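## Task

The cart's top tier holds six parcels in piles, each marked on top with a mail stop code. Move the one coded F62 into the desk's letter tray so that none of it sticks out past the tray's edge. The other five must end up on the cart's top tier, within its rim. Release everything and back the robot away at the end. The robot must not topple or be left leaning, or the task fails. Anything that stays in place only because the robot holds it does not count.

## Robot and tools

ROBOT. An omnidirectional wheeled base (strong 7 N m wheel motors) with a column about 1.75 m tall. A carriage rides up and down it over 1.0 m (lift_m) and carries two identical six-joint arms with two-finger grippers. Arm bases sit about 0.57 m + lift_m above the floor, and carriage parts hang some 0.15 m below them. A hand reaches 0.78 m from its shoulder but only about 0.38 m below its arm base. A hand is about 0.16 m long and 0.1 m wide (0.14 m open). Parked arm: joints 1-6 = 0, 0.05, 0.05, 1.45, 0, 0. Fully parked, the robot is about 0.95 m wide and 0.7 m long. Loose objects may occasionally get a brief shove from outside.

CAMERAS. carriage_camera is fixed on the carriage, facing forward, tilted about 20 degrees down. left_wrist_camera and right_wrist_camera look out beyond the fingertips. Images are 896x504 px. Calibration (pinhole+radial K, distortion D, T_world_to_cam mapping the base frame into the camera frame) is given per camera. It carries small errors, and wrist camera poses get worse with arm reach. Results list any camera whose numbers changed.

FRAMES. Base frame: origin on the floor below the base centre, x forward, y left, z up. left_hand and right_hand are reported in it as the point midway between that hand's finger pads. quat_wxyz rotates base axes into hand axes. Hand z runs along the fingers, and the fingers open along hand y. A hand pointing straight up with joints 1, 5 and 6 at 0 reads (1,0,0,0). The odometry frame is the base frame at scene start. base_odometry counts wheel turns only, so slip shows up as travel. Heading is in radians, positive to the left, -3.142 to 3.142.

TOOLS.
execute_actions(actions, cameras): actions is a list with zero or one action. An empty list just reports state and images. An action may contain base, joints, or both. Its motions start together and may finish at different times.
- base: exactly one key, a relative offset from where the base last reported itself. translate_m: metres, forward positive, -2 to 2. strafe_m: metres, left positive, -2 to 2. rotate_rad: radians, counter-clockwise positive, -6.3 to 6.3.
- joints: a dictionary of absolute targets by joint name. Each arm has its own keys, and you can name any subset. lift_m: 0 to 1 m. joint1_rad: -2.617 to 3.054, yaw about vertical, 0 forward, positive left. joint2_rad: 0 to 3.141, shoulder (0 upper arm back and level, 1.57 up, 3.14 forward and level). joint3_rad: 0 to 3.141, elbow (0 folded, 3.14 straight). joint4_rad: -1.57 to 1.57, wrist pitch, positive lifts the fingertips. joint5_rad: -1.57 to 1.57, wrist yaw, positive turns the fingertips RIGHT. joint6_rad: -2.094 to 2.094, hand roll, positive clockwise seen from the forearm. gripper_m: 0 to 0.093, the pad gap in metres. Use the left_ or right_ prefix on each key. Done tolerances: lift ±0.004, j1 ±0.02, j2 and j3 ±0.055, j4 ±0.04, j5 and j6 ±0.02, gripper ±0.004.
- cameras: a list drawn from carriage_camera, left_wrist_camera, right_wrist_camera and all. Omitted, null or all returns every camera; [] returns none.
Joints or a base left out of an action may still be pushing toward older targets. An unknown key or an out-of-range value rejects the whole call. If a result reports a stop, the remaining motion, wait and finish calls in that same reply are skipped.
wait(seconds): 0 to 10. Commands nothing new and returns state and images.
zoom_image(camera, region): region is [x0,y0,x1,y1] in pixels of that camera's latest full image, at most 504x504. Gives a closer view.
finished_scene(scene): ends the current scene (pass its number) permanently and reports success. The goal must already hold on its own.

RESULTS. base_status and joint_status give per-motion outcomes. done: for the base, the wheels turned the commanded amount, slip included. A 1-2 mm move may stop short yet still say done. off_target: came to rest away from the target and may still push; a gripper holding something usually shows this. contact_stop or time_out: the target is dropped and the joint or base holds where it stopped. joint command not followed (with a cause line): a self-collision check blocked that arm's joint targets, though its gripper target still runs. Blocked joints then read not_followed and may be retried with later actions. on_its_own lists uncommanded behaviour, where held at is a target, not a position. motor_effort is percent of maximum, positive toward higher joint values, with the peak in brackets. It has large fixed and random errors. If lift effort keeps dropping while lowering, a hand or load is resting on something. drive_wheels at rest clearly above its free-move value means the base is still pressing on something. Joint torques are raw drive outputs with offset and noise. Other lines: MOTOR HOT (75 °C), OVER-TEMPERATURE FAULT, ARM HIT (an arm struck the robot hard), and limit_stop_at_motor_heat (resend that target).

CAUTIONS.
- Tipping cannot be undone, and no reading shows a lean; only images do. Risk grows with a high carriage, stretched arms, loads, pulling, or sudden stops. About 1.5 kg per hand with both arms forward can tip it.
- Arms and grippers have no contact stop: they keep pressing and snap to target once freed. The base and lift stop only after an impact, sometimes late or not at all. The base can coast up to 0.3 m after an arm touch.
- After an obstacle stops a drive, move about 0.2 m back along the way you came (or turn back), repeating if needed.
- The base can slip under a table edge that the column then strikes. Reversing into such an edge can topple the robot.
- Never let the arms strike or press on each other hard. To free a blocked arm, move it alone first, then the other arm in a later action.
- Hand readings drift at long reach. A level hand sags 10-17 cm under 1 kg, and a fully straight arm may not lift 1 kg.
- Grip force is about 45-60 N per pad. Outstretched arms heat fast. At 90 °C the arm pauses for 10 s; at 100 °C the arm goes limp and drops.
- Avoid drops, slams, hard pushes and knocking parcels off the cart. The robot holds its last command while you think.

Each tool is called after "Request:" as name(argument=value, ...), one argument or row to a line, values as JSON.

## Session

Request:
execute_actions(
  actions=[],
)

Scene clock: 0.00 s.
Joint torques (N m, as the arm reports them, + toward a larger angle): no reading
base_odometry: x=+0.000 y=+0.000 heading=+0.000 (m, m, rad; odometry frame)
base_status: not commanded
joint_positions: lift_m=+0.301 left_joint1_rad=+0.007 left_joint2_rad=+0.058 left_joint3_rad=+0.023 left_joint4_rad=+1.473 left_joint5_rad=-0.022 left_joint6_rad=-0.011 left_gripper_m=+0.095 right_joint1_rad=+0.001 right_joint2_rad=+0.024 right_joint3_rad=+0.047 right_joint4_rad=+1.466 right_joint5_rad=+0.018 right_joint6_rad=-0.031 right_gripper_m=+0.095
joint_status: not commanded
motor_effort: lift_m=+20 drive_wheels=+7 (%)
left_hand: x=+0.3094 y=+0.3403 z=+1.2986 quat_wxyz=(+0.998, -0.012, +0.066, -0.001) (m; base frame)
right_hand: x=+0.2934 y=-0.3395 z=+1.3051 quat_wxyz=(+0.999, +0.009, +0.041, -0.015) (m; base frame)
pictures: carriage_camera, left_wrist_camera, right_wrist_camera
Images, in order (width x height): carriage_camera 896x504, left_wrist_camera 896x504, right_wrist_camera 896x504.

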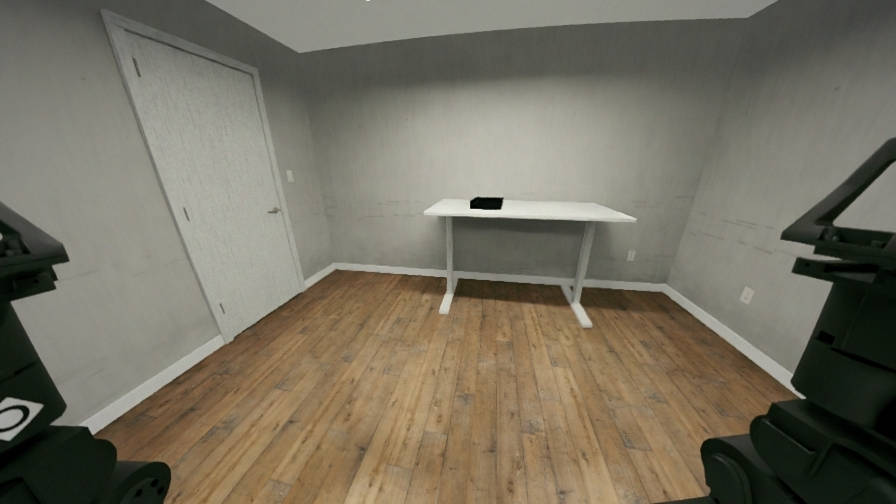

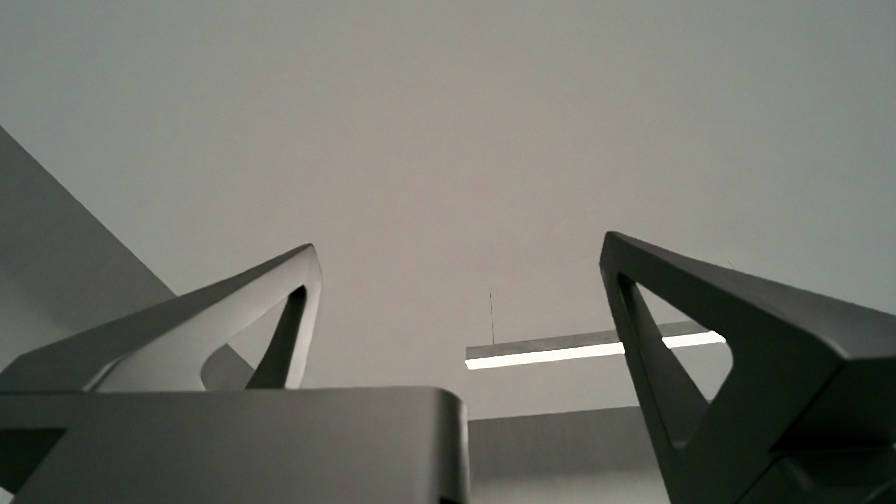

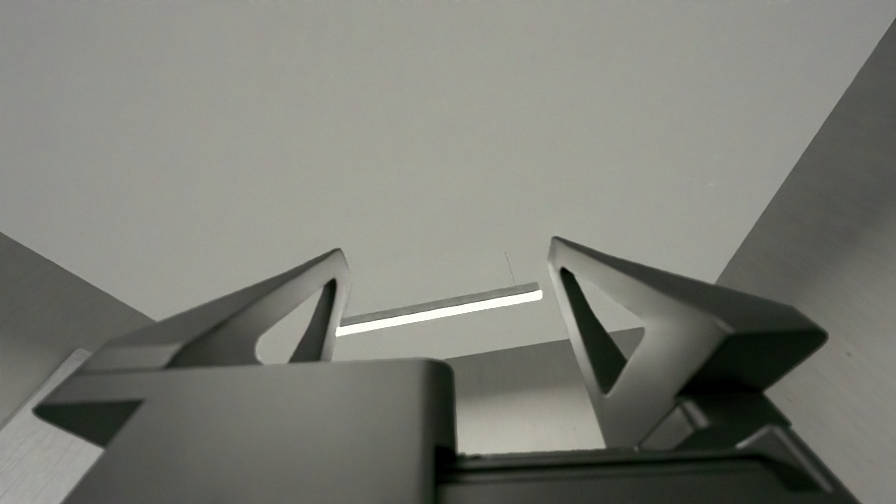

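Find the cart.

Request:
execute_actions(
  actions=[
    {"base":{"rotate_rad":-2.1}},
  ],
  cameras=["carriage_camera"],
)

Request:
execute_actions(
  actions=[
    {"base":{"rotate_rad":-2.1}},
  ],
  cameras=["carriage_camera"],
)

Scene clock: 5.40 s.
Joint torques (N m, as the arm reports them, + toward a larger angle): left_arm=[ 0.13  4.95  8.14 -0.23 -0.03  0.07] | right_arm=[-0.25  4.63  6.47 -0.1  -0.04 -0.09]
base_odometry: x=+0.000 y=+0.000 heading=-2.100 (m, m, rad; odometry frame)
base_status: done
joint_positions: lift_m=+0.301 left_joint1_rad=+0.007 left_joint2_rad=+0.058 left_joint3_rad=+0.023 left_joint4_rad=+1.470 left_joint5_rad=-0.022 left_joint6_rad=-0.011 left_gripper_m=+0.095 right_joint1_rad=+0.001 right_joint2_rad=+0.024 right_joint3_rad=+0.047 right_joint4_rad=+1.464 right_joint5_rad=+0.019 right_joint6_rad=-0.031 right_gripper_m=+0.095
joint_status: not commanded
motor_effort: lift_m=+20(20) drive_wheels=+9(22) (%)
left_hand: x=+0.3102 y=+0.3404 z=+1.2985 quat_wxyz=(+0.998, -0.012, +0.068, -0.001) (m; base frame)
right_hand: x=+0.2939 y=-0.3395 z=+1.3051 quat_wxyz=(+0.999, +0.009, +0.042, -0.015) (m; base frame)
pictures: carriage_camera
Images, in order (width x height): carriage_camera 896x504.

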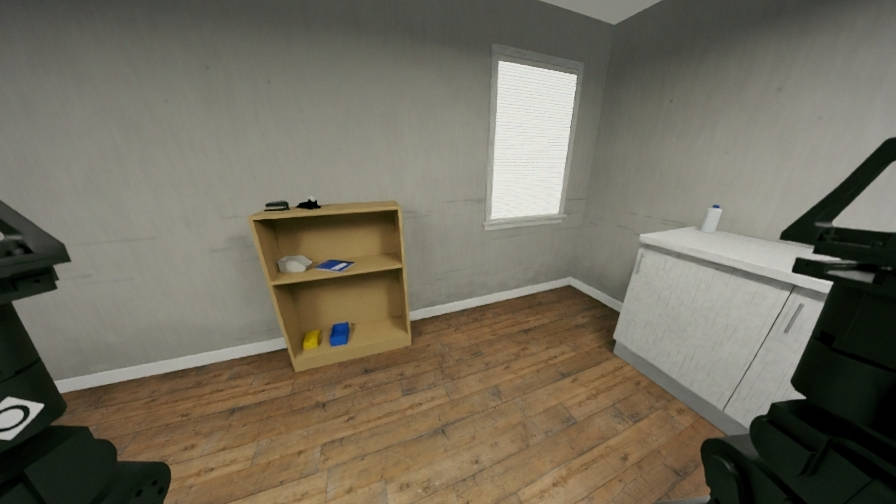

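Scene clock: 8.93 s.
Joint torques (N m, as the arm reports them, + toward a larger angle): left_arm=[ 0.14  4.96  8.26 -0.21 -0.02  0.07] | right_arm=[-0.27  4.61  6.57 -0.12 -0.04 -0.09]
base_odometry: x=+0.000 y=+0.000 heading=+2.084 (m, m, rad; odometry frame)
base_status: done
joint_positions: lift_m=+0.301 left_joint1_rad=+0.007 left_joint2_rad=+0.058 left_joint3_rad=+0.023 left_joint4_rad=+1.469 left_joint5_rad=-0.022 left_joint6_rad=-0.011 left_gripper_m=+0.095 right_joint1_rad=+0.001 right_joint2_rad=+0.024 right_joint3_rad=+0.047 right_joint4_rad=+1.463 right_joint5_rad=+0.019 right_joint6_rad=-0.031 right_gripper_m=+0.095
joint_status: not commanded
motor_effort: lift_m=+21(20) drive_wheels=+8(18) (%)
left_hand: x=+0.3104 y=+0.3404 z=+1.2985 quat_wxyz=(+0.998, -0.012, +0.068, -0.001) (m; base frame)
right_hand: x=+0.2941 y=-0.3395 z=+1.3051 quat_wxyz=(+0.999, +0.009, +0.042, -0.015) (m; base frame)
pictures: carriage_camera
Images, in order (width x height): carriage_camera 896x504.

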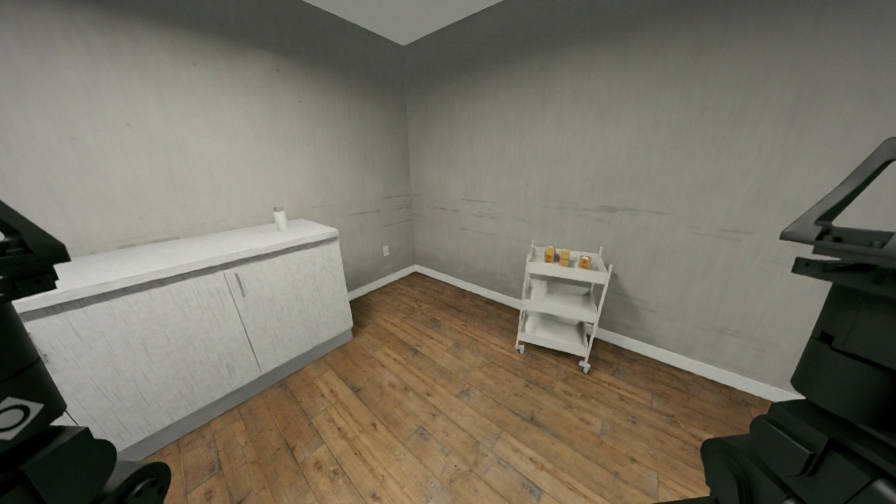

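Request:
execute_actions(
  actions=[
    {"base":{"rotate_rad":-0.51},"joints":{"lift_m":0.5}},
  ],
  cameras=[],
)

Request:
execute_actions(
  actions=[
    {"base":{"translate_m":0.95}},
  ],
  cameras=["carriage_camera"],
)

Request:
zoom_image(
  camera="carriage_camera",
  region=[300,250,620,430],
)

Scene clock: 14.97 s.
Joint torques (N m, as the arm reports them, + toward a larger angle): left_arm=[ 0.14  4.91  8.14 -0.25 -0.02  0.07] | right_arm=[-0.31  4.64  6.51 -0.1  -0.04 -0.09]
base_odometry: x=+0.000 y=+0.000 heading=+1.574 (m, m, rad; odometry frame)
base_status: done
joint_positions: lift_m=+0.500 left_joint1_rad=+0.007 left_joint2_rad=+0.058 left_joint3_rad=+0.023 left_joint4_rad=+1.471 left_joint5_rad=-0.022 left_joint6_rad=-0.011 left_gripper_m=+0.095 right_joint1_rad=+0.001 right_joint2_rad=+0.024 right_joint3_rad=+0.047 right_joint4_rad=+1.464 right_joint5_rad=+0.019 right_joint6_rad=-0.031 right_gripper_m=+0.095
joint_status: all done
motor_effort: lift_m=+20(24) drive_wheels=+7(19) (%)
left_hand: x=+0.3100 y=+0.3404 z=+1.4973 quat_wxyz=(+0.998, -0.012, +0.067, -0.001) (m; base frame)
right_hand: x=+0.2940 y=-0.3395 z=+1.5038 quat_wxyz=(+0.999, +0.009, +0.042, -0.015) (m; base frame)
pictures: none
No camera images: the call's "cameras" was empty. Leave "cameras" out to get every camera's image.

Scene clock: 19.27 s.
Joint torques (N m, as the arm reports them, + toward a larger angle): left_arm=[ 0.14  4.86  8.18 -0.23 -0.03  0.06] | right_arm=[-0.27  4.62  6.56 -0.11 -0.05 -0.09]
base_odometry: x=-0.002 y=+0.950 heading=+1.573 (m, m, rad; odometry frame)
base_status: done
joint_positions: lift_m=+0.500 left_joint1_rad=+0.007 left_joint2_rad=+0.058 left_joint3_rad=+0.023 left_joint4_rad=+1.471 left_joint5_rad=-0.022 left_joint6_rad=-0.011 left_gripper_m=+0.095 right_joint1_rad=+0.001 right_joint2_rad=+0.024 right_joint3_rad=+0.047 right_joint4_rad=+1.463 right_joint5_rad=+0.019 right_joint6_rad=-0.031 right_gripper_m=+0.095
joint_status: not commanded
motor_effort: lift_m=+20(20) drive_wheels=-5(28) (%)
left_hand: x=+0.3099 y=+0.3404 z=+1.4973 quat_wxyz=(+0.998, -0.012, +0.067, -0.001) (m; base frame)
right_hand: x=+0.2941 y=-0.3395 z=+1.5038 quat_wxyz=(+0.999, +0.009, +0.043, -0.015) (m; base frame)
pictures: carriage_camera
camera_calibration (this result's frames):
carriage_camera: T_world_to_cam=[[-0.0361912, -0.99919, -0.0175883, 0.0284262], [-0.335707, 0.0287328, -0.941528, 1.457], [0.941271, -0.0281705, -0.336475, 0.336985], [0, 0, 0, 1]] pos_world=[0.172959, -0.00396732, 1.48569]
Images, in order (width x height): carriage_camera 896x504.

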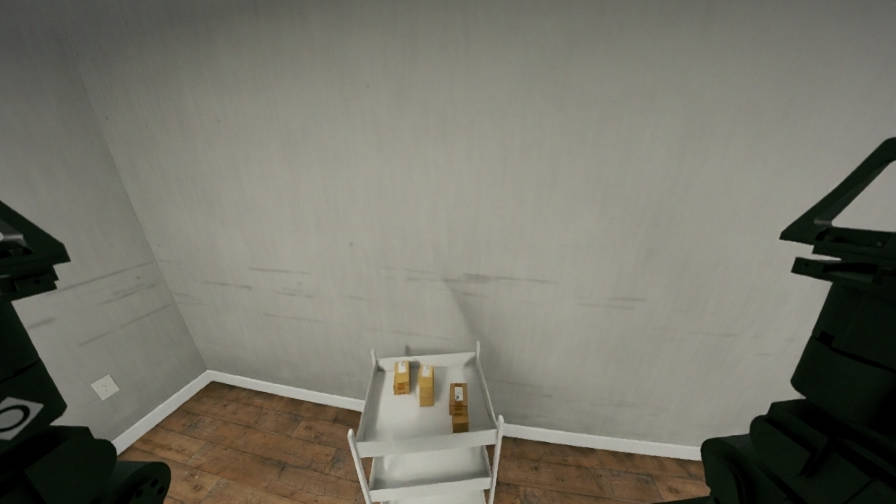

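Region (300, 250, 620, 430) of carriage_camera's 896x504 image, scaled by 1.575, with more detail than that image has; it fills the top 284 rows of this view, and the rest is white.

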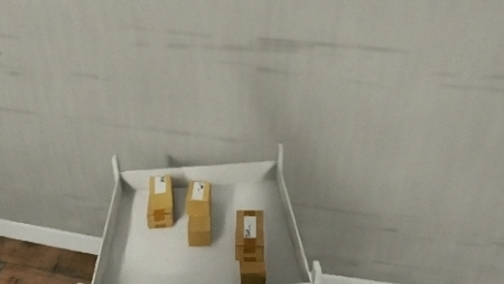

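Request:
execute_actions(
  actions=[
    {"base":{"strafe_m":-0.25},"joints":{"lift_m":0.6,"left_joint2_rad":1.8,"left_joint3_rad":1.5,"left_joint4_rad":-1.27,"left_joint1_rad":0}},
  ],
)

Scene clock: 24.03 s.
Joint torques (N m, as the arm reports them, + toward a larger angle): left_arm=[ -0.21 -10.    11.38   0.37  -0.06   0.05] | right_arm=[-0.3   4.63  6.58 -0.11 -0.05 -0.09]
base_odometry: x=+0.248 y=+0.951 heading=+1.574 (m, m, rad; odometry frame)
base_status: done
joint_positions: lift_m=+0.600 left_joint1_rad=+0.004 left_joint2_rad=+1.798 left_joint3_rad=+1.473 left_joint4_rad=-1.269 left_joint5_rad=-0.022 left_joint6_rad=-0.011 left_gripper_m=+0.095 right_joint1_rad=+0.001 right_joint2_rad=+0.024 right_joint3_rad=+0.047 right_joint4_rad=+1.464 right_joint5_rad=+0.019 right_joint6_rad=-0.031 right_gripper_m=+0.095
joint_status: all done
motor_effort: lift_m=+20(23) drive_wheels=-3(19) (%)
left_hand: x=+0.5987 y=+0.3414 z=+1.2770 quat_wxyz=(-0.012, -0.007, +1.000, +0.011) (m; base frame)
right_hand: x=+0.2938 y=-0.3395 z=+1.6039 quat_wxyz=(+0.999, +0.009, +0.042, -0.015) (m; base frame)
pictures: carriage_camera, left_wrist_camera, right_wrist_camera
camera_calibration (this result's frames):
carriage_camera: T_world_to_cam=[[-0.0361912, -0.99919, -0.0175883, 0.0301854], [-0.335707, 0.0287328, -0.941528, 1.55117], [0.941271, -0.0281705, -0.336475, 0.370639], [0, 0, 0, 1]] pos_world=[0.172959, -0.00396732, 1.58571]
left_wrist_camera: T_world_to_cam=[[-0.0326429, -0.998994, -0.030742, 0.405574], [-0.79964, 0.00765184, 0.600432, -0.285403], [-0.599592, 0.0441823, -0.799085, 1.48597], [0, 0, 0, 1]] pos_world=[0.675995, 0.341696, 1.37125]
right_wrist_camera: T_world_to_cam=[[-0.001779, -0.999637, -0.026892, -0.292729], [0.740298, 0.0167624, -0.67207, 0.873339], [0.672277, -0.0211037, 0.739999, -1.26906], [0, 0, 0, 1]] pos_world=[0.206106, -0.334044, 1.51817]
Images, in order (width x height): carriage_camera 896x504, left_wrist_camera 896x504, right_wrist_camera 896x504.

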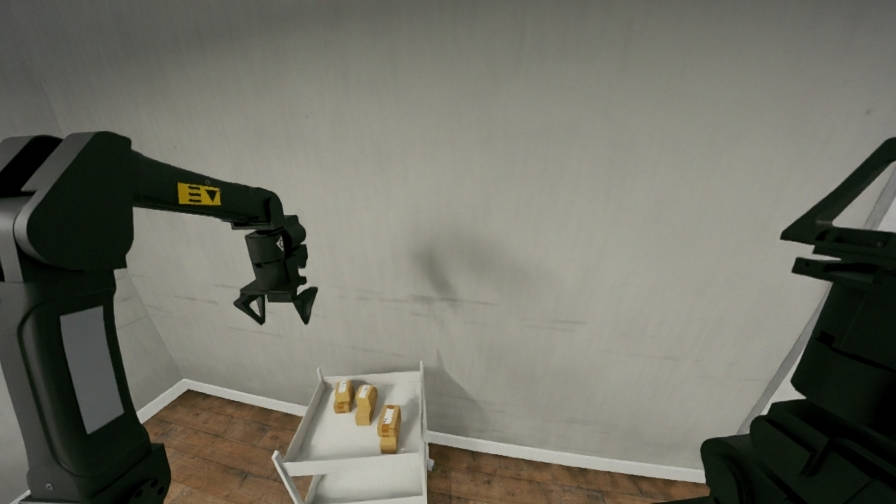

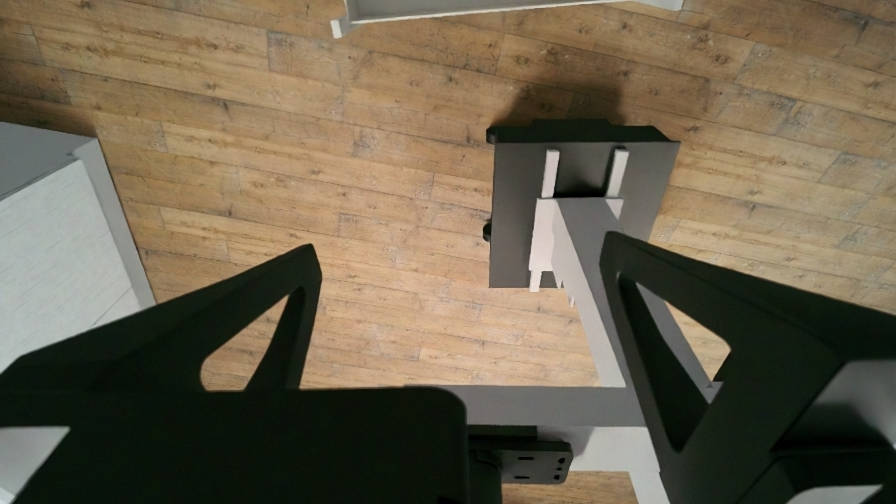

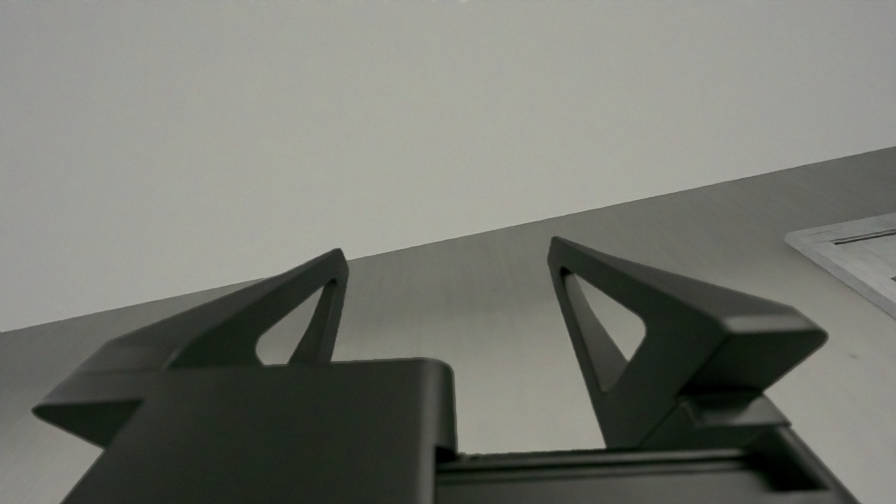

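Request:
execute_actions(
  actions=[
    {"base":{"translate_m":0.12},"joints":{"lift_m":0.45,"left_joint4_rad":-0.7}},
  ],
  cameras=["left_wrist_camera","carriage_camera"],
)

Scene clock: 28.67 s.
Joint torques (N m, as the arm reports them, + toward a larger angle): left_arm=[ -0.21 -11.34  11.65   1.6   -0.05   0.05] | right_arm=[-0.28  4.64  6.6  -0.12 -0.04 -0.09]
base_odometry: x=+0.248 y=+1.071 heading=+1.573 (m, m, rad; odometry frame)
base_status: done
joint_positions: lift_m=+0.450 left_joint1_rad=+0.004 left_joint2_rad=+1.800 left_joint3_rad=+1.484 left_joint4_rad=-0.704 left_joint5_rad=-0.022 left_joint6_rad=-0.011 left_gripper_m=+0.095 right_joint1_rad=+0.001 right_joint2_rad=+0.024 right_joint3_rad=+0.047 right_joint4_rad=+1.465 right_joint5_rad=+0.018 right_joint6_rad=-0.031 right_gripper_m=+0.095
joint_status: all done
motor_effort: lift_m=+21(21) drive_wheels=-5(19) (%)
left_hand: x=+0.7338 y=+0.3419 z=+1.1655 quat_wxyz=(+0.272, -0.010, +0.962, +0.010) (m; base frame)
right_hand: x=+0.2937 y=-0.3395 z=+1.4537 quat_wxyz=(+0.999, +0.009, +0.042, -0.015) (m; base frame)
pictures: carriage_camera, left_wrist_camera
camera_calibration (this result's frames):
carriage_camera: T_world_to_cam=[[-0.0361912, -0.99919, -0.0175883, 0.0275448], [-0.335707, 0.0287328, -0.941528, 1.40981], [0.941271, -0.0281705, -0.336475, 0.320123], [0, 0, 0, 1]] pos_world=[0.172959, -0.00396732, 1.43558]
left_wrist_camera: T_world_to_cam=[[-0.0100762, -0.998907, -0.0456468, 0.407859], [-0.997557, 0.00688568, 0.0695217, 0.653788], [-0.0691314, 0.0462358, -0.996536, 1.31801], [0, 0, 0, 1]] pos_world=[0.747416, 0.341972, 1.28661]
Images, in order (width x height): carriage_camera 896x504, left_wrist_camera 896x504.

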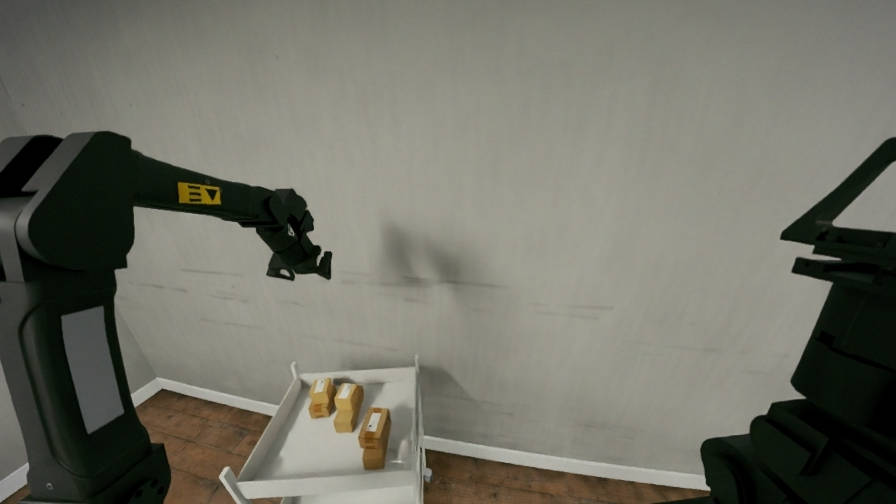

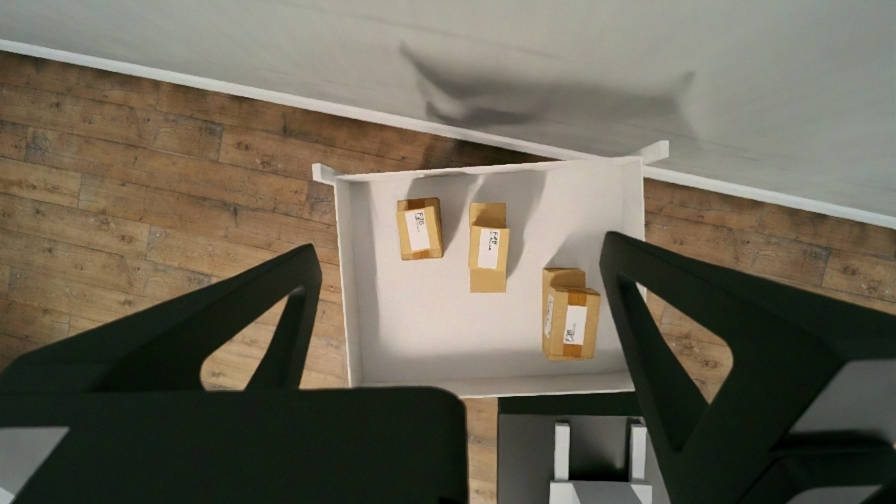

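Request:
zoom_image(
  camera="left_wrist_camera",
  region=[380,180,620,380],
)

Region (380, 180, 620, 380) of left_wrist_camera's 896x504 image, scaled by 2.100, with more detail than that image has.

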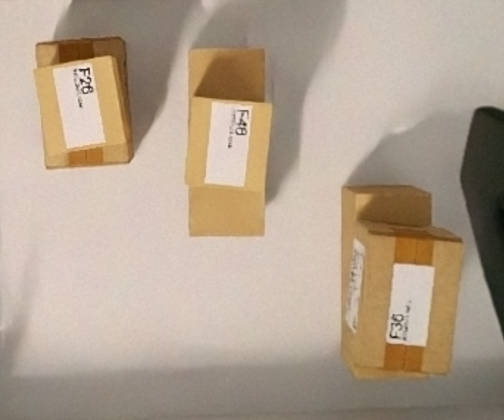

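Request:
execute_actions(
  actions=[
    {"base":{"strafe_m":-0.144},"joints":{"left_joint2_rad":2.4,"left_joint3_rad":1.47,"left_joint4_rad":-0.64}},
  ],
  cameras=[],
)

Request:
execute_actions(
  actions=[
    {"base":{"translate_m":-0.07},"joints":{"lift_m":0.4}},
  ],
  cameras=["left_wrist_camera","carriage_camera"],
)

Scene clock: 40.90 s.
Joint torques (N m, as the arm reports them, + toward a larger angle): left_arm=[  0.12 -14.67   6.03   0.49  -0.06   0.06] | right_arm=[-0.33  4.64  6.55 -0.12 -0.04 -0.09]
base_odometry: x=+0.392 y=+1.072 heading=+1.573 (m, m, rad; odometry frame)
base_status: done
joint_positions: lift_m=+0.450 left_joint1_rad=+0.002 left_joint2_rad=+2.400 left_joint3_rad=+1.484 left_joint4_rad=-0.641 left_joint5_rad=-0.022 left_joint6_rad=-0.011 left_gripper_m=+0.095 right_joint1_rad=+0.001 right_joint2_rad=+0.024 right_joint3_rad=+0.047 right_joint4_rad=+1.465 right_joint5_rad=+0.018 right_joint6_rad=-0.031 right_gripper_m=+0.095
joint_status: all done
motor_effort: lift_m=+21(21) drive_wheels=+3(16) (%)
left_hand: x=+0.6885 y=+0.3408 z=+0.9117 quat_wxyz=(+0.007, -0.006, +1.000, +0.011) (m; base frame)
right_hand: x=+0.2937 y=-0.3395 z=+1.4538 quat_wxyz=(+0.999, +0.009, +0.042, -0.015) (m; base frame)
pictures: none
No camera images: the call's "cameras" was empty. Leave "cameras" out to get every camera's image.

Scene clock: 42.33 s.
Joint torques (N m, as the arm reports them, + toward a larger angle): left_arm=[ -0.01 -15.01   6.03   0.47  -0.07   0.05] | right_arm=[-0.28  4.61  6.51 -0.1  -0.05 -0.09]
base_odometry: x=+0.392 y=+1.002 heading=+1.573 (m, m, rad; odometry frame)
base_status: done
joint_positions: lift_m=+0.400 left_joint1_rad=+0.002 left_joint2_rad=+2.404 left_joint3_rad=+1.484 left_joint4_rad=-0.640 left_joint5_rad=-0.022 left_joint6_rad=-0.011 left_gripper_m=+0.095 right_joint1_rad=+0.001 right_joint2_rad=+0.024 right_joint3_rad=+0.047 right_joint4_rad=+1.464 right_joint5_rad=+0.018 right_joint6_rad=-0.031 right_gripper_m=+0.095
joint_status: all done
motor_effort: lift_m=+21(20) drive_wheels=+3(10) (%)
left_hand: x=+0.6879 y=+0.3408 z=+0.8601 quat_wxyz=(+0.006, -0.006, +1.000, +0.011) (m; base frame)
right_hand: x=+0.2939 y=-0.3395 z=+1.4037 quat_wxyz=(+0.999, +0.009, +0.042, -0.015) (m; base frame)
pictures: carriage_camera, left_wrist_camera
camera_calibration (this result's frames):
carriage_camera: T_world_to_cam=[[-0.0361912, -0.99919, -0.0175883, 0.0266656], [-0.335707, 0.0287328, -0.941528, 1.36275], [0.941271, -0.0281705, -0.336475, 0.303302], [0, 0, 0, 1]] pos_world=[0.172959, -0.00396732, 1.38559]
left_wrist_camera: T_world_to_cam=[[-0.0338404, -0.998915, -0.0319906, 0.39694], [-0.819978, 0.00944987, 0.572318, 0.0737682], [-0.571395, 0.045599, -0.819408, 1.204], [0, 0, 0, 1]] pos_world=[0.761878, 0.340911, 0.957044]
Images, in order (width x height): carriage_camera 896x504, left_wrist_camera 896x504.

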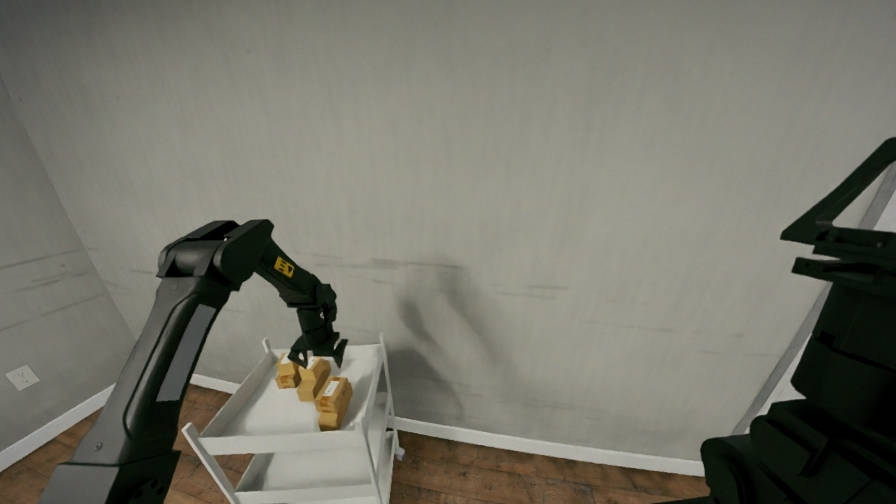

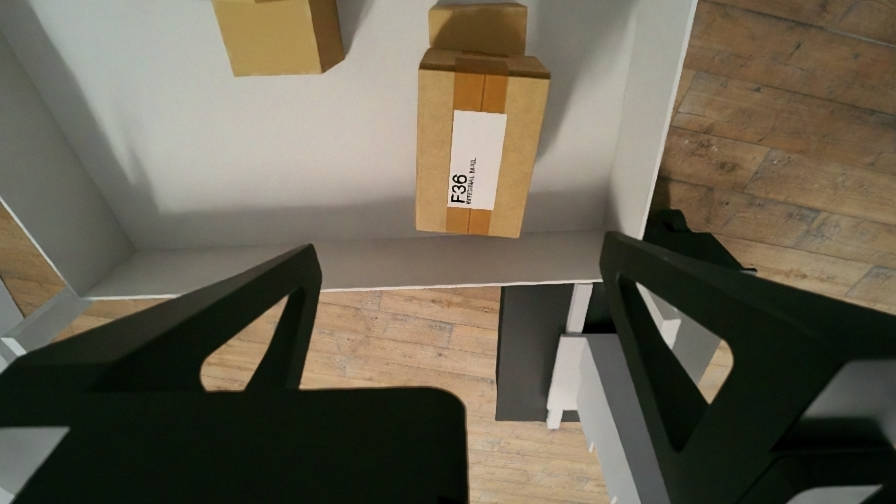

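Request:
execute_actions(
  actions=[
    {"joints":{"lift_m":0.29}},
  ],
)

Request:
execute_actions(
  actions=[
    {"joints":{"left_gripper_m":0.04}},
  ],
  cameras=[],
)

Request:
execute_actions(
  actions=[
    {"joints":{"lift_m":0.4}},
  ],
)

Scene clock: 47.07 s.
Joint torques (N m, as the arm reports them, + toward a larger angle): left_arm=[  0.03 -14.82   5.99   0.49  -0.05   0.06] | right_arm=[-0.24  4.65  6.55 -0.11 -0.04 -0.09]
base_odometry: x=+0.392 y=+1.002 heading=+1.573 (m, m, rad; odometry frame)
base_status: not commanded
joint_positions: lift_m=+0.290 left_joint1_rad=+0.002 left_joint2_rad=+2.401 left_joint3_rad=+1.484 left_joint4_rad=-0.641 left_joint5_rad=-0.022 left_joint6_rad=-0.011 left_gripper_m=+0.095 right_joint1_rad=+0.001 right_joint2_rad=+0.024 right_joint3_rad=+0.047 right_joint4_rad=+1.464 right_joint5_rad=+0.018 right_joint6_rad=-0.031 right_gripper_m=+0.095
joint_status: all done
motor_effort: lift_m=+21(23) drive_wheels=+1(4) (%)
left_hand: x=+0.6882 y=+0.3408 z=+0.7510 quat_wxyz=(+0.006, -0.006, +1.000, +0.011) (m; base frame)
right_hand: x=+0.2938 y=-0.3395 z=+1.2937 quat_wxyz=(+0.999, +0.009, +0.042, -0.015) (m; base frame)
pictures: carriage_camera, left_wrist_camera, right_wrist_camera
camera_calibration (this result's frames):
carriage_camera: T_world_to_cam=[[-0.0361912, -0.99919, -0.0175883, 0.0247304], [-0.335707, 0.0287328, -0.941528, 1.25915], [0.941271, -0.0281705, -0.336475, 0.266282], [0, 0, 0, 1]] pos_world=[0.172959, -0.00396732, 1.27556]
left_wrist_camera: T_world_to_cam=[[-0.0338038, -0.998915, -0.0320311, 0.393462], [-0.820632, 0.00944883, 0.571379, 0.137572], [-0.570456, 0.0456005, -0.820061, 1.11456], [0, 0, 0, 1]] pos_world=[0.762004, 0.340911, 0.848004]
right_wrist_camera: T_world_to_cam=[[-0.00174716, -0.999647, -0.026512, -0.301508], [0.740298, 0.0165305, -0.672076, 0.664825], [0.672277, -0.020801, 0.740007, -1.03945], [0, 0, 0, 1]] pos_world=[0.206106, -0.334013, 1.20802]
Images, in order (width x height): carriage_camera 896x504, left_wrist_camera 896x504, right_wrist_camera 896x504.

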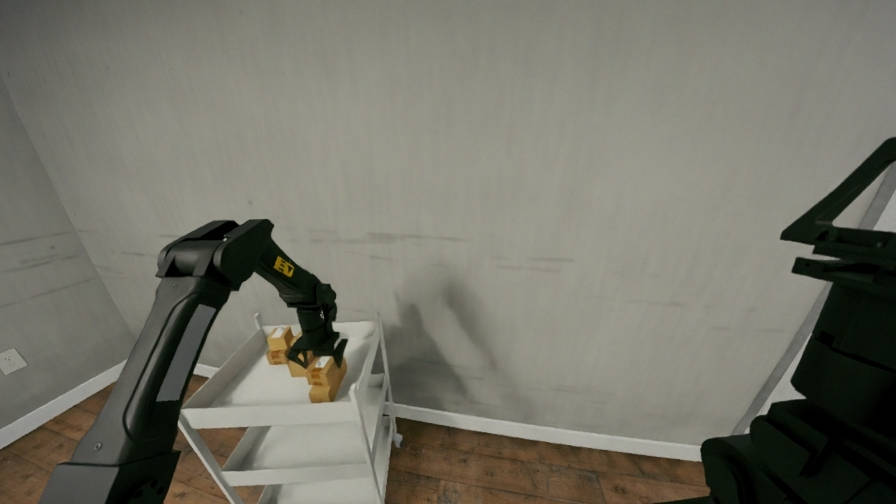

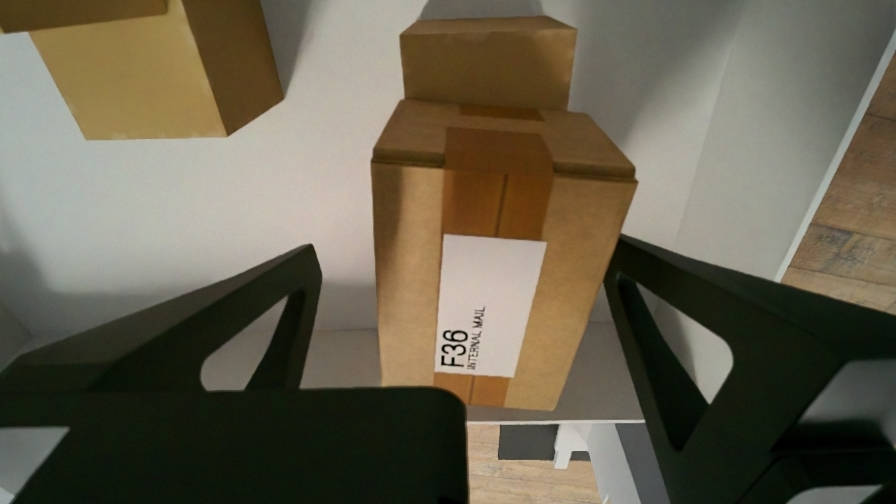

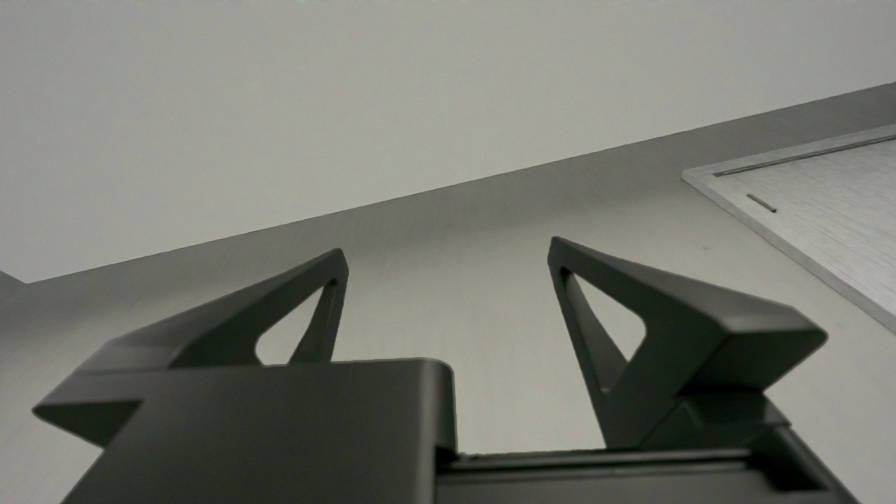

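Scene clock: 47.67 s.
Joint torques (N m, as the arm reports them, + toward a larger angle): left_arm=[  0.12 -14.73   6.07   0.48  -0.06   0.06] | right_arm=[-0.3   4.67  6.53 -0.13 -0.05 -0.09]
base_odometry: x=+0.392 y=+1.002 heading=+1.573 (m, m, rad; odometry frame)
base_status: not commanded
joint_positions: lift_m=+0.290 left_joint1_rad=+0.002 left_joint2_rad=+2.401 left_joint3_rad=+1.484 left_joint4_rad=-0.641 left_joint5_rad=-0.021 left_joint6_rad=-0.011 left_gripper_m=+0.061 right_joint1_rad=+0.001 right_joint2_rad=+0.024 right_joint3_rad=+0.047 right_joint4_rad=+1.464 right_joint5_rad=+0.018 right_joint6_rad=-0.031 right_gripper_m=+0.095
joint_status: left_gripper_m off_target (ended at +0.061, target +0.040)
motor_effort: lift_m=+21(21) drive_wheels=+4(4) (%)
left_hand: x=+0.6882 y=+0.3406 z=+0.7510 quat_wxyz=(+0.006, -0.006, +1.000, +0.011) (m; base frame)
right_hand: x=+0.2938 y=-0.3395 z=+1.2937 quat_wxyz=(+0.999, +0.009, +0.042, -0.015) (m; base frame)
pictures: none
No camera images: the call's "cameras" was empty. Leave "cameras" out to get every camera's image.

Scene clock: 48.63 s.
Joint torques (N m, as the arm reports them, + toward a larger angle): left_arm=[  0.1  -14.98   6.04   0.44  -0.07   0.04] | right_arm=[-0.27  4.62  6.55 -0.11 -0.05 -0.09]
base_odometry: x=+0.392 y=+1.002 heading=+1.573 (m, m, rad; odometry frame)
base_status: not commanded
joint_positions: lift_m=+0.400 left_joint1_rad=+0.002 left_joint2_rad=+2.403 left_joint3_rad=+1.484 left_joint4_rad=-0.639 left_joint5_rad=-0.021 left_joint6_rad=-0.011 left_gripper_m=+0.061 right_joint1_rad=+0.001 right_joint2_rad=+0.024 right_joint3_rad=+0.047 right_joint4_rad=+1.464 right_joint5_rad=+0.018 right_joint6_rad=-0.031 right_gripper_m=+0.095
joint_status: all done
motor_effort: lift_m=+19(26) drive_wheels=+1(3) (%)
left_hand: x=+0.6883 y=+0.3406 z=+0.8605 quat_wxyz=(+0.007, -0.006, +1.000, +0.011) (m; base frame)
right_hand: x=+0.2939 y=-0.3395 z=+1.4039 quat_wxyz=(+0.999, +0.009, +0.042, -0.015) (m; base frame)
pictures: carriage_camera, left_wrist_camera, right_wrist_camera
camera_calibration (this result's frames):
carriage_camera: T_world_to_cam=[[-0.0361912, -0.99919, -0.0175883, 0.0266678], [-0.335707, 0.0287328, -0.941528, 1.36286], [0.941271, -0.0281705, -0.336475, 0.303345], [0, 0, 0, 1]] pos_world=[0.172959, -0.00396732, 1.38571]
left_wrist_camera: T_world_to_cam=[[-0.0338014, -0.998939, -0.0312826, 0.396207], [-0.82085, 0.00989223, 0.571058, 0.0753556], [-0.570142, 0.0449808, -0.820314, 1.20469], [0, 0, 0, 1]] pos_world=[0.762091, 0.340853, 0.957584]
right_wrist_camera: T_world_to_cam=[[-0.00175727, -0.999647, -0.0265109, -0.298586], [0.740041, 0.0165302, -0.672358, 0.739252], [0.672559, -0.0208007, 0.739751, -1.12075], [0, 0, 0, 1]] pos_world=[0.206166, -0.334013, 1.3182]
Images, in order (width x height): carriage_camera 896x504, left_wrist_camera 896x504, right_wrist_camera 896x504.

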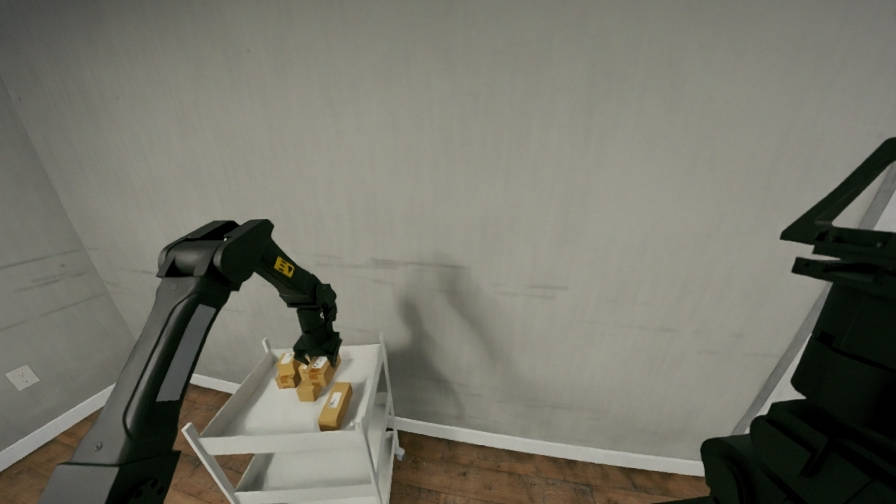

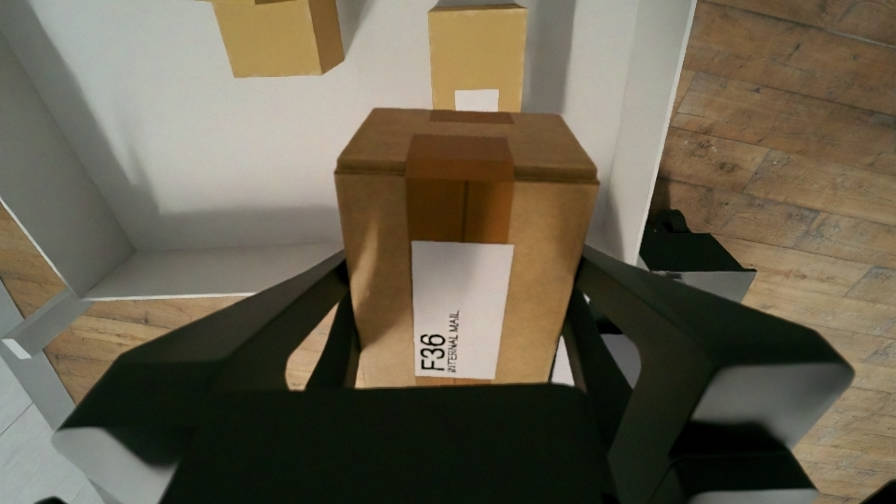

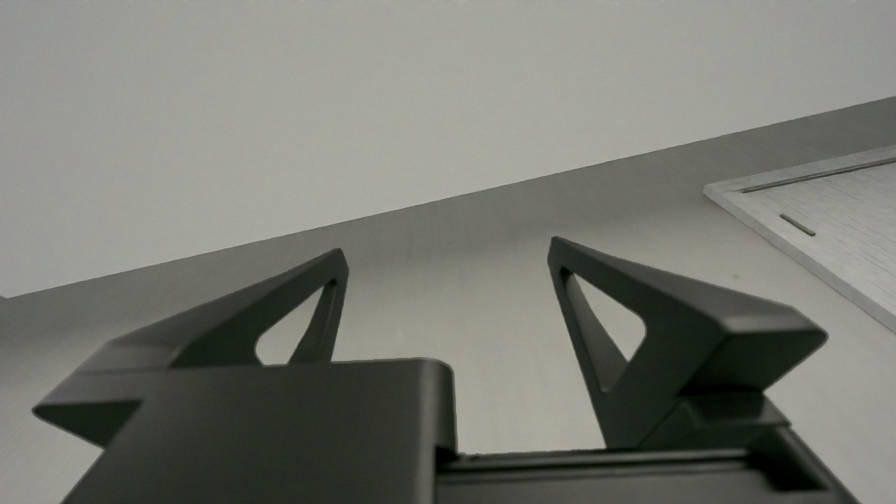

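Request:
execute_actions(
  actions=[
    {"base":{"strafe_m":0.19}},
  ],
  cameras=[],
)

Request:
execute_actions(
  actions=[
    {"joints":{"lift_m":0.255}},
  ],
  cameras=[],
)

Request:
execute_actions(
  actions=[
    {"joints":{"left_gripper_m":0.093}},
  ],
  cameras=[],
)

Request:
execute_actions(
  actions=[
    {"joints":{"lift_m":0.42,"left_joint4_rad":-0.3}},
  ],
  cameras=["left_wrist_camera","carriage_camera"],
)

Scene clock: 53.47 s.
Joint torques (N m, as the arm reports them, + toward a larger angle): left_arm=[  0.1  -14.96   6.07   0.47  -0.08   0.06] | right_arm=[-0.28  4.57  6.59 -0.12 -0.04 -0.09]
base_odometry: x=+0.202 y=+1.001 heading=+1.574 (m, m, rad; odometry frame)
base_status: done
joint_positions: lift_m=+0.400 left_joint1_rad=+0.002 left_joint2_rad=+2.403 left_joint3_rad=+1.484 left_joint4_rad=-0.639 left_joint5_rad=-0.021 left_joint6_rad=-0.011 left_gripper_m=+0.061 right_joint1_rad=+0.001 right_joint2_rad=+0.024 right_joint3_rad=+0.047 right_joint4_rad=+1.464 right_joint5_rad=+0.019 right_joint6_rad=-0.031 right_gripper_m=+0.095
joint_status: not commanded
motor_effort: lift_m=+20(20) drive_wheels=-1(7) (%)
left_hand: x=+0.6882 y=+0.3406 z=+0.8605 quat_wxyz=(+0.006, -0.006, +1.000, +0.011) (m; base frame)
right_hand: x=+0.2939 y=-0.3395 z=+1.4039 quat_wxyz=(+0.999, +0.009, +0.042, -0.015) (m; base frame)
pictures: none
No camera images: the call's "cameras" was empty. Leave "cameras" out to get every camera's image.

Scene clock: 54.60 s.
Joint torques (N m, as the arm reports them, + toward a larger angle): left_arm=[  0.14 -15.01   6.13   0.48  -0.07   0.05] | right_arm=[-0.27  4.64  6.57 -0.14 -0.04 -0.09]
base_odometry: x=+0.202 y=+1.001 heading=+1.573 (m, m, rad; odometry frame)
base_status: not commanded
joint_positions: lift_m=+0.255 left_joint1_rad=+0.002 left_joint2_rad=+2.404 left_joint3_rad=+1.484 left_joint4_rad=-0.641 left_joint5_rad=-0.021 left_joint6_rad=-0.011 left_gripper_m=+0.061 right_joint1_rad=+0.001 right_joint2_rad=+0.024 right_joint3_rad=+0.047 right_joint4_rad=+1.464 right_joint5_rad=+0.019 right_joint6_rad=-0.031 right_gripper_m=+0.095
joint_status: all done
motor_effort: lift_m=+21(20) drive_wheels=-2(2) (%)
left_hand: x=+0.6877 y=+0.3406 z=+0.7151 quat_wxyz=(+0.005, -0.006, +1.000, +0.011) (m; base frame)
right_hand: x=+0.2939 y=-0.3395 z=+1.2587 quat_wxyz=(+0.999, +0.009, +0.042, -0.015) (m; base frame)
pictures: none
No camera images: the call's "cameras" was empty. Leave "cameras" out to get every camera's image.

Scene clock: 55.20 s.
Joint torques (N m, as the arm reports them, + toward a larger angle): left_arm=[  0.03 -15.05   6.01   0.47  -0.06   0.04] | right_arm=[-0.27  4.58  6.55 -0.12 -0.05 -0.1 ]
base_odometry: x=+0.202 y=+1.001 heading=+1.573 (m, m, rad; odometry frame)
base_status: not commanded
joint_positions: lift_m=+0.255 left_joint1_rad=+0.002 left_joint2_rad=+2.404 left_joint3_rad=+1.484 left_joint4_rad=-0.641 left_joint5_rad=-0.021 left_joint6_rad=-0.011 left_gripper_m=+0.093 right_joint1_rad=+0.001 right_joint2_rad=+0.024 right_joint3_rad=+0.047 right_joint4_rad=+1.464 right_joint5_rad=+0.019 right_joint6_rad=-0.031 right_gripper_m=+0.095
joint_status: all done
motor_effort: lift_m=+21(21) drive_wheels=-3(2) (%)
left_hand: x=+0.6877 y=+0.3406 z=+0.7151 quat_wxyz=(+0.005, -0.006, +1.000, +0.011) (m; base frame)
right_hand: x=+0.2939 y=-0.3395 z=+1.2587 quat_wxyz=(+0.999, +0.009, +0.042, -0.015) (m; base frame)
pictures: none
No camera images: the call's "cameras" was empty. Leave "cameras" out to get every camera's image.

Scene clock: 56.40 s.
Joint torques (N m, as the arm reports them, + toward a larger angle): left_arm=[  0.01 -15.51   6.83   1.18  -0.06   0.05] | right_arm=[-0.31  4.63  6.58 -0.12 -0.05 -0.09]
base_odometry: x=+0.202 y=+1.001 heading=+1.573 (m, m, rad; odometry frame)
base_status: not commanded
joint_positions: lift_m=+0.420 left_joint1_rad=+0.002 left_joint2_rad=+2.401 left_joint3_rad=+1.484 left_joint4_rad=-0.297 left_joint5_rad=-0.021 left_joint6_rad=-0.011 left_gripper_m=+0.093 right_joint1_rad=+0.001 right_joint2_rad=+0.024 right_joint3_rad=+0.047 right_joint4_rad=+1.464 right_joint5_rad=+0.019 right_joint6_rad=-0.031 right_gripper_m=+0.095
joint_status: all done
motor_effort: lift_m=+19(25) drive_wheels=-1(1) (%)
left_hand: x=+0.7709 y=+0.3408 z=+0.8966 quat_wxyz=(+0.177, -0.008, +0.984, +0.010) (m; base frame)
right_hand: x=+0.2939 y=-0.3395 z=+1.4239 quat_wxyz=(+0.999, +0.009, +0.042, -0.015) (m; base frame)
pictures: carriage_camera, left_wrist_camera
camera_calibration (this result's frames):
carriage_camera: T_world_to_cam=[[-0.0361912, -0.99919, -0.0175883, 0.0270195], [-0.335707, 0.0287328, -0.941528, 1.38169], [0.941271, -0.0281705, -0.336475, 0.310072], [0, 0, 0, 1]] pos_world=[0.172959, -0.00396732, 1.40571]
left_wrist_camera: T_world_to_cam=[[-0.0211903, -0.998919, -0.041376, 0.399579], [-0.965277, 0.00966371, 0.261051, 0.511963], [-0.260369, 0.045471, -0.964438, 1.1716], [0, 0, 0, 1]] pos_world=[0.8077, 0.340925, 1.01282]
Images, in order (width x height): carriage_camera 896x504, left_wrist_camera 896x504.

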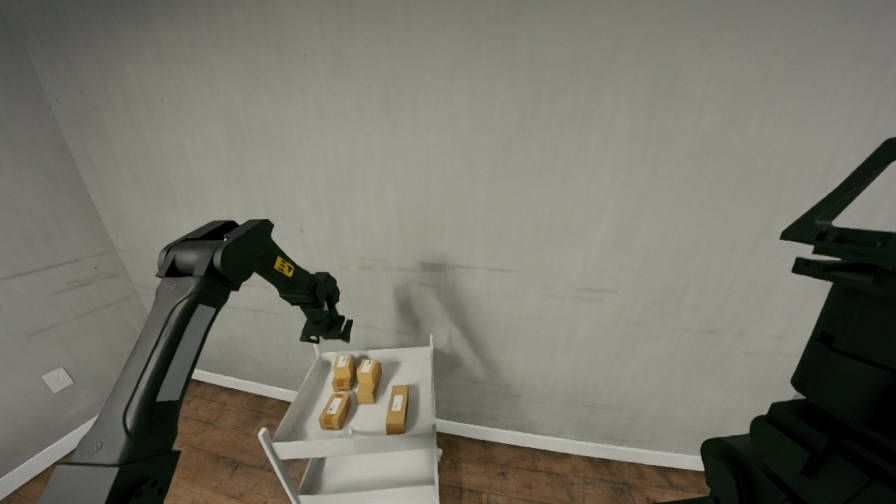

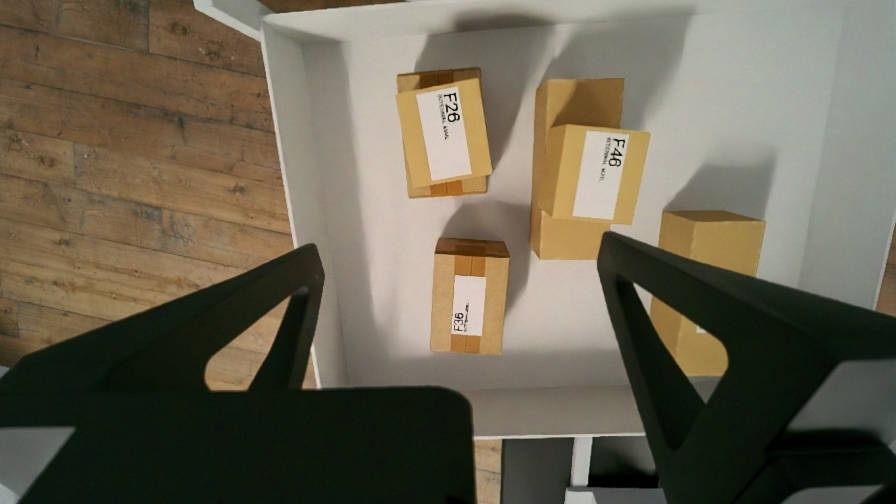

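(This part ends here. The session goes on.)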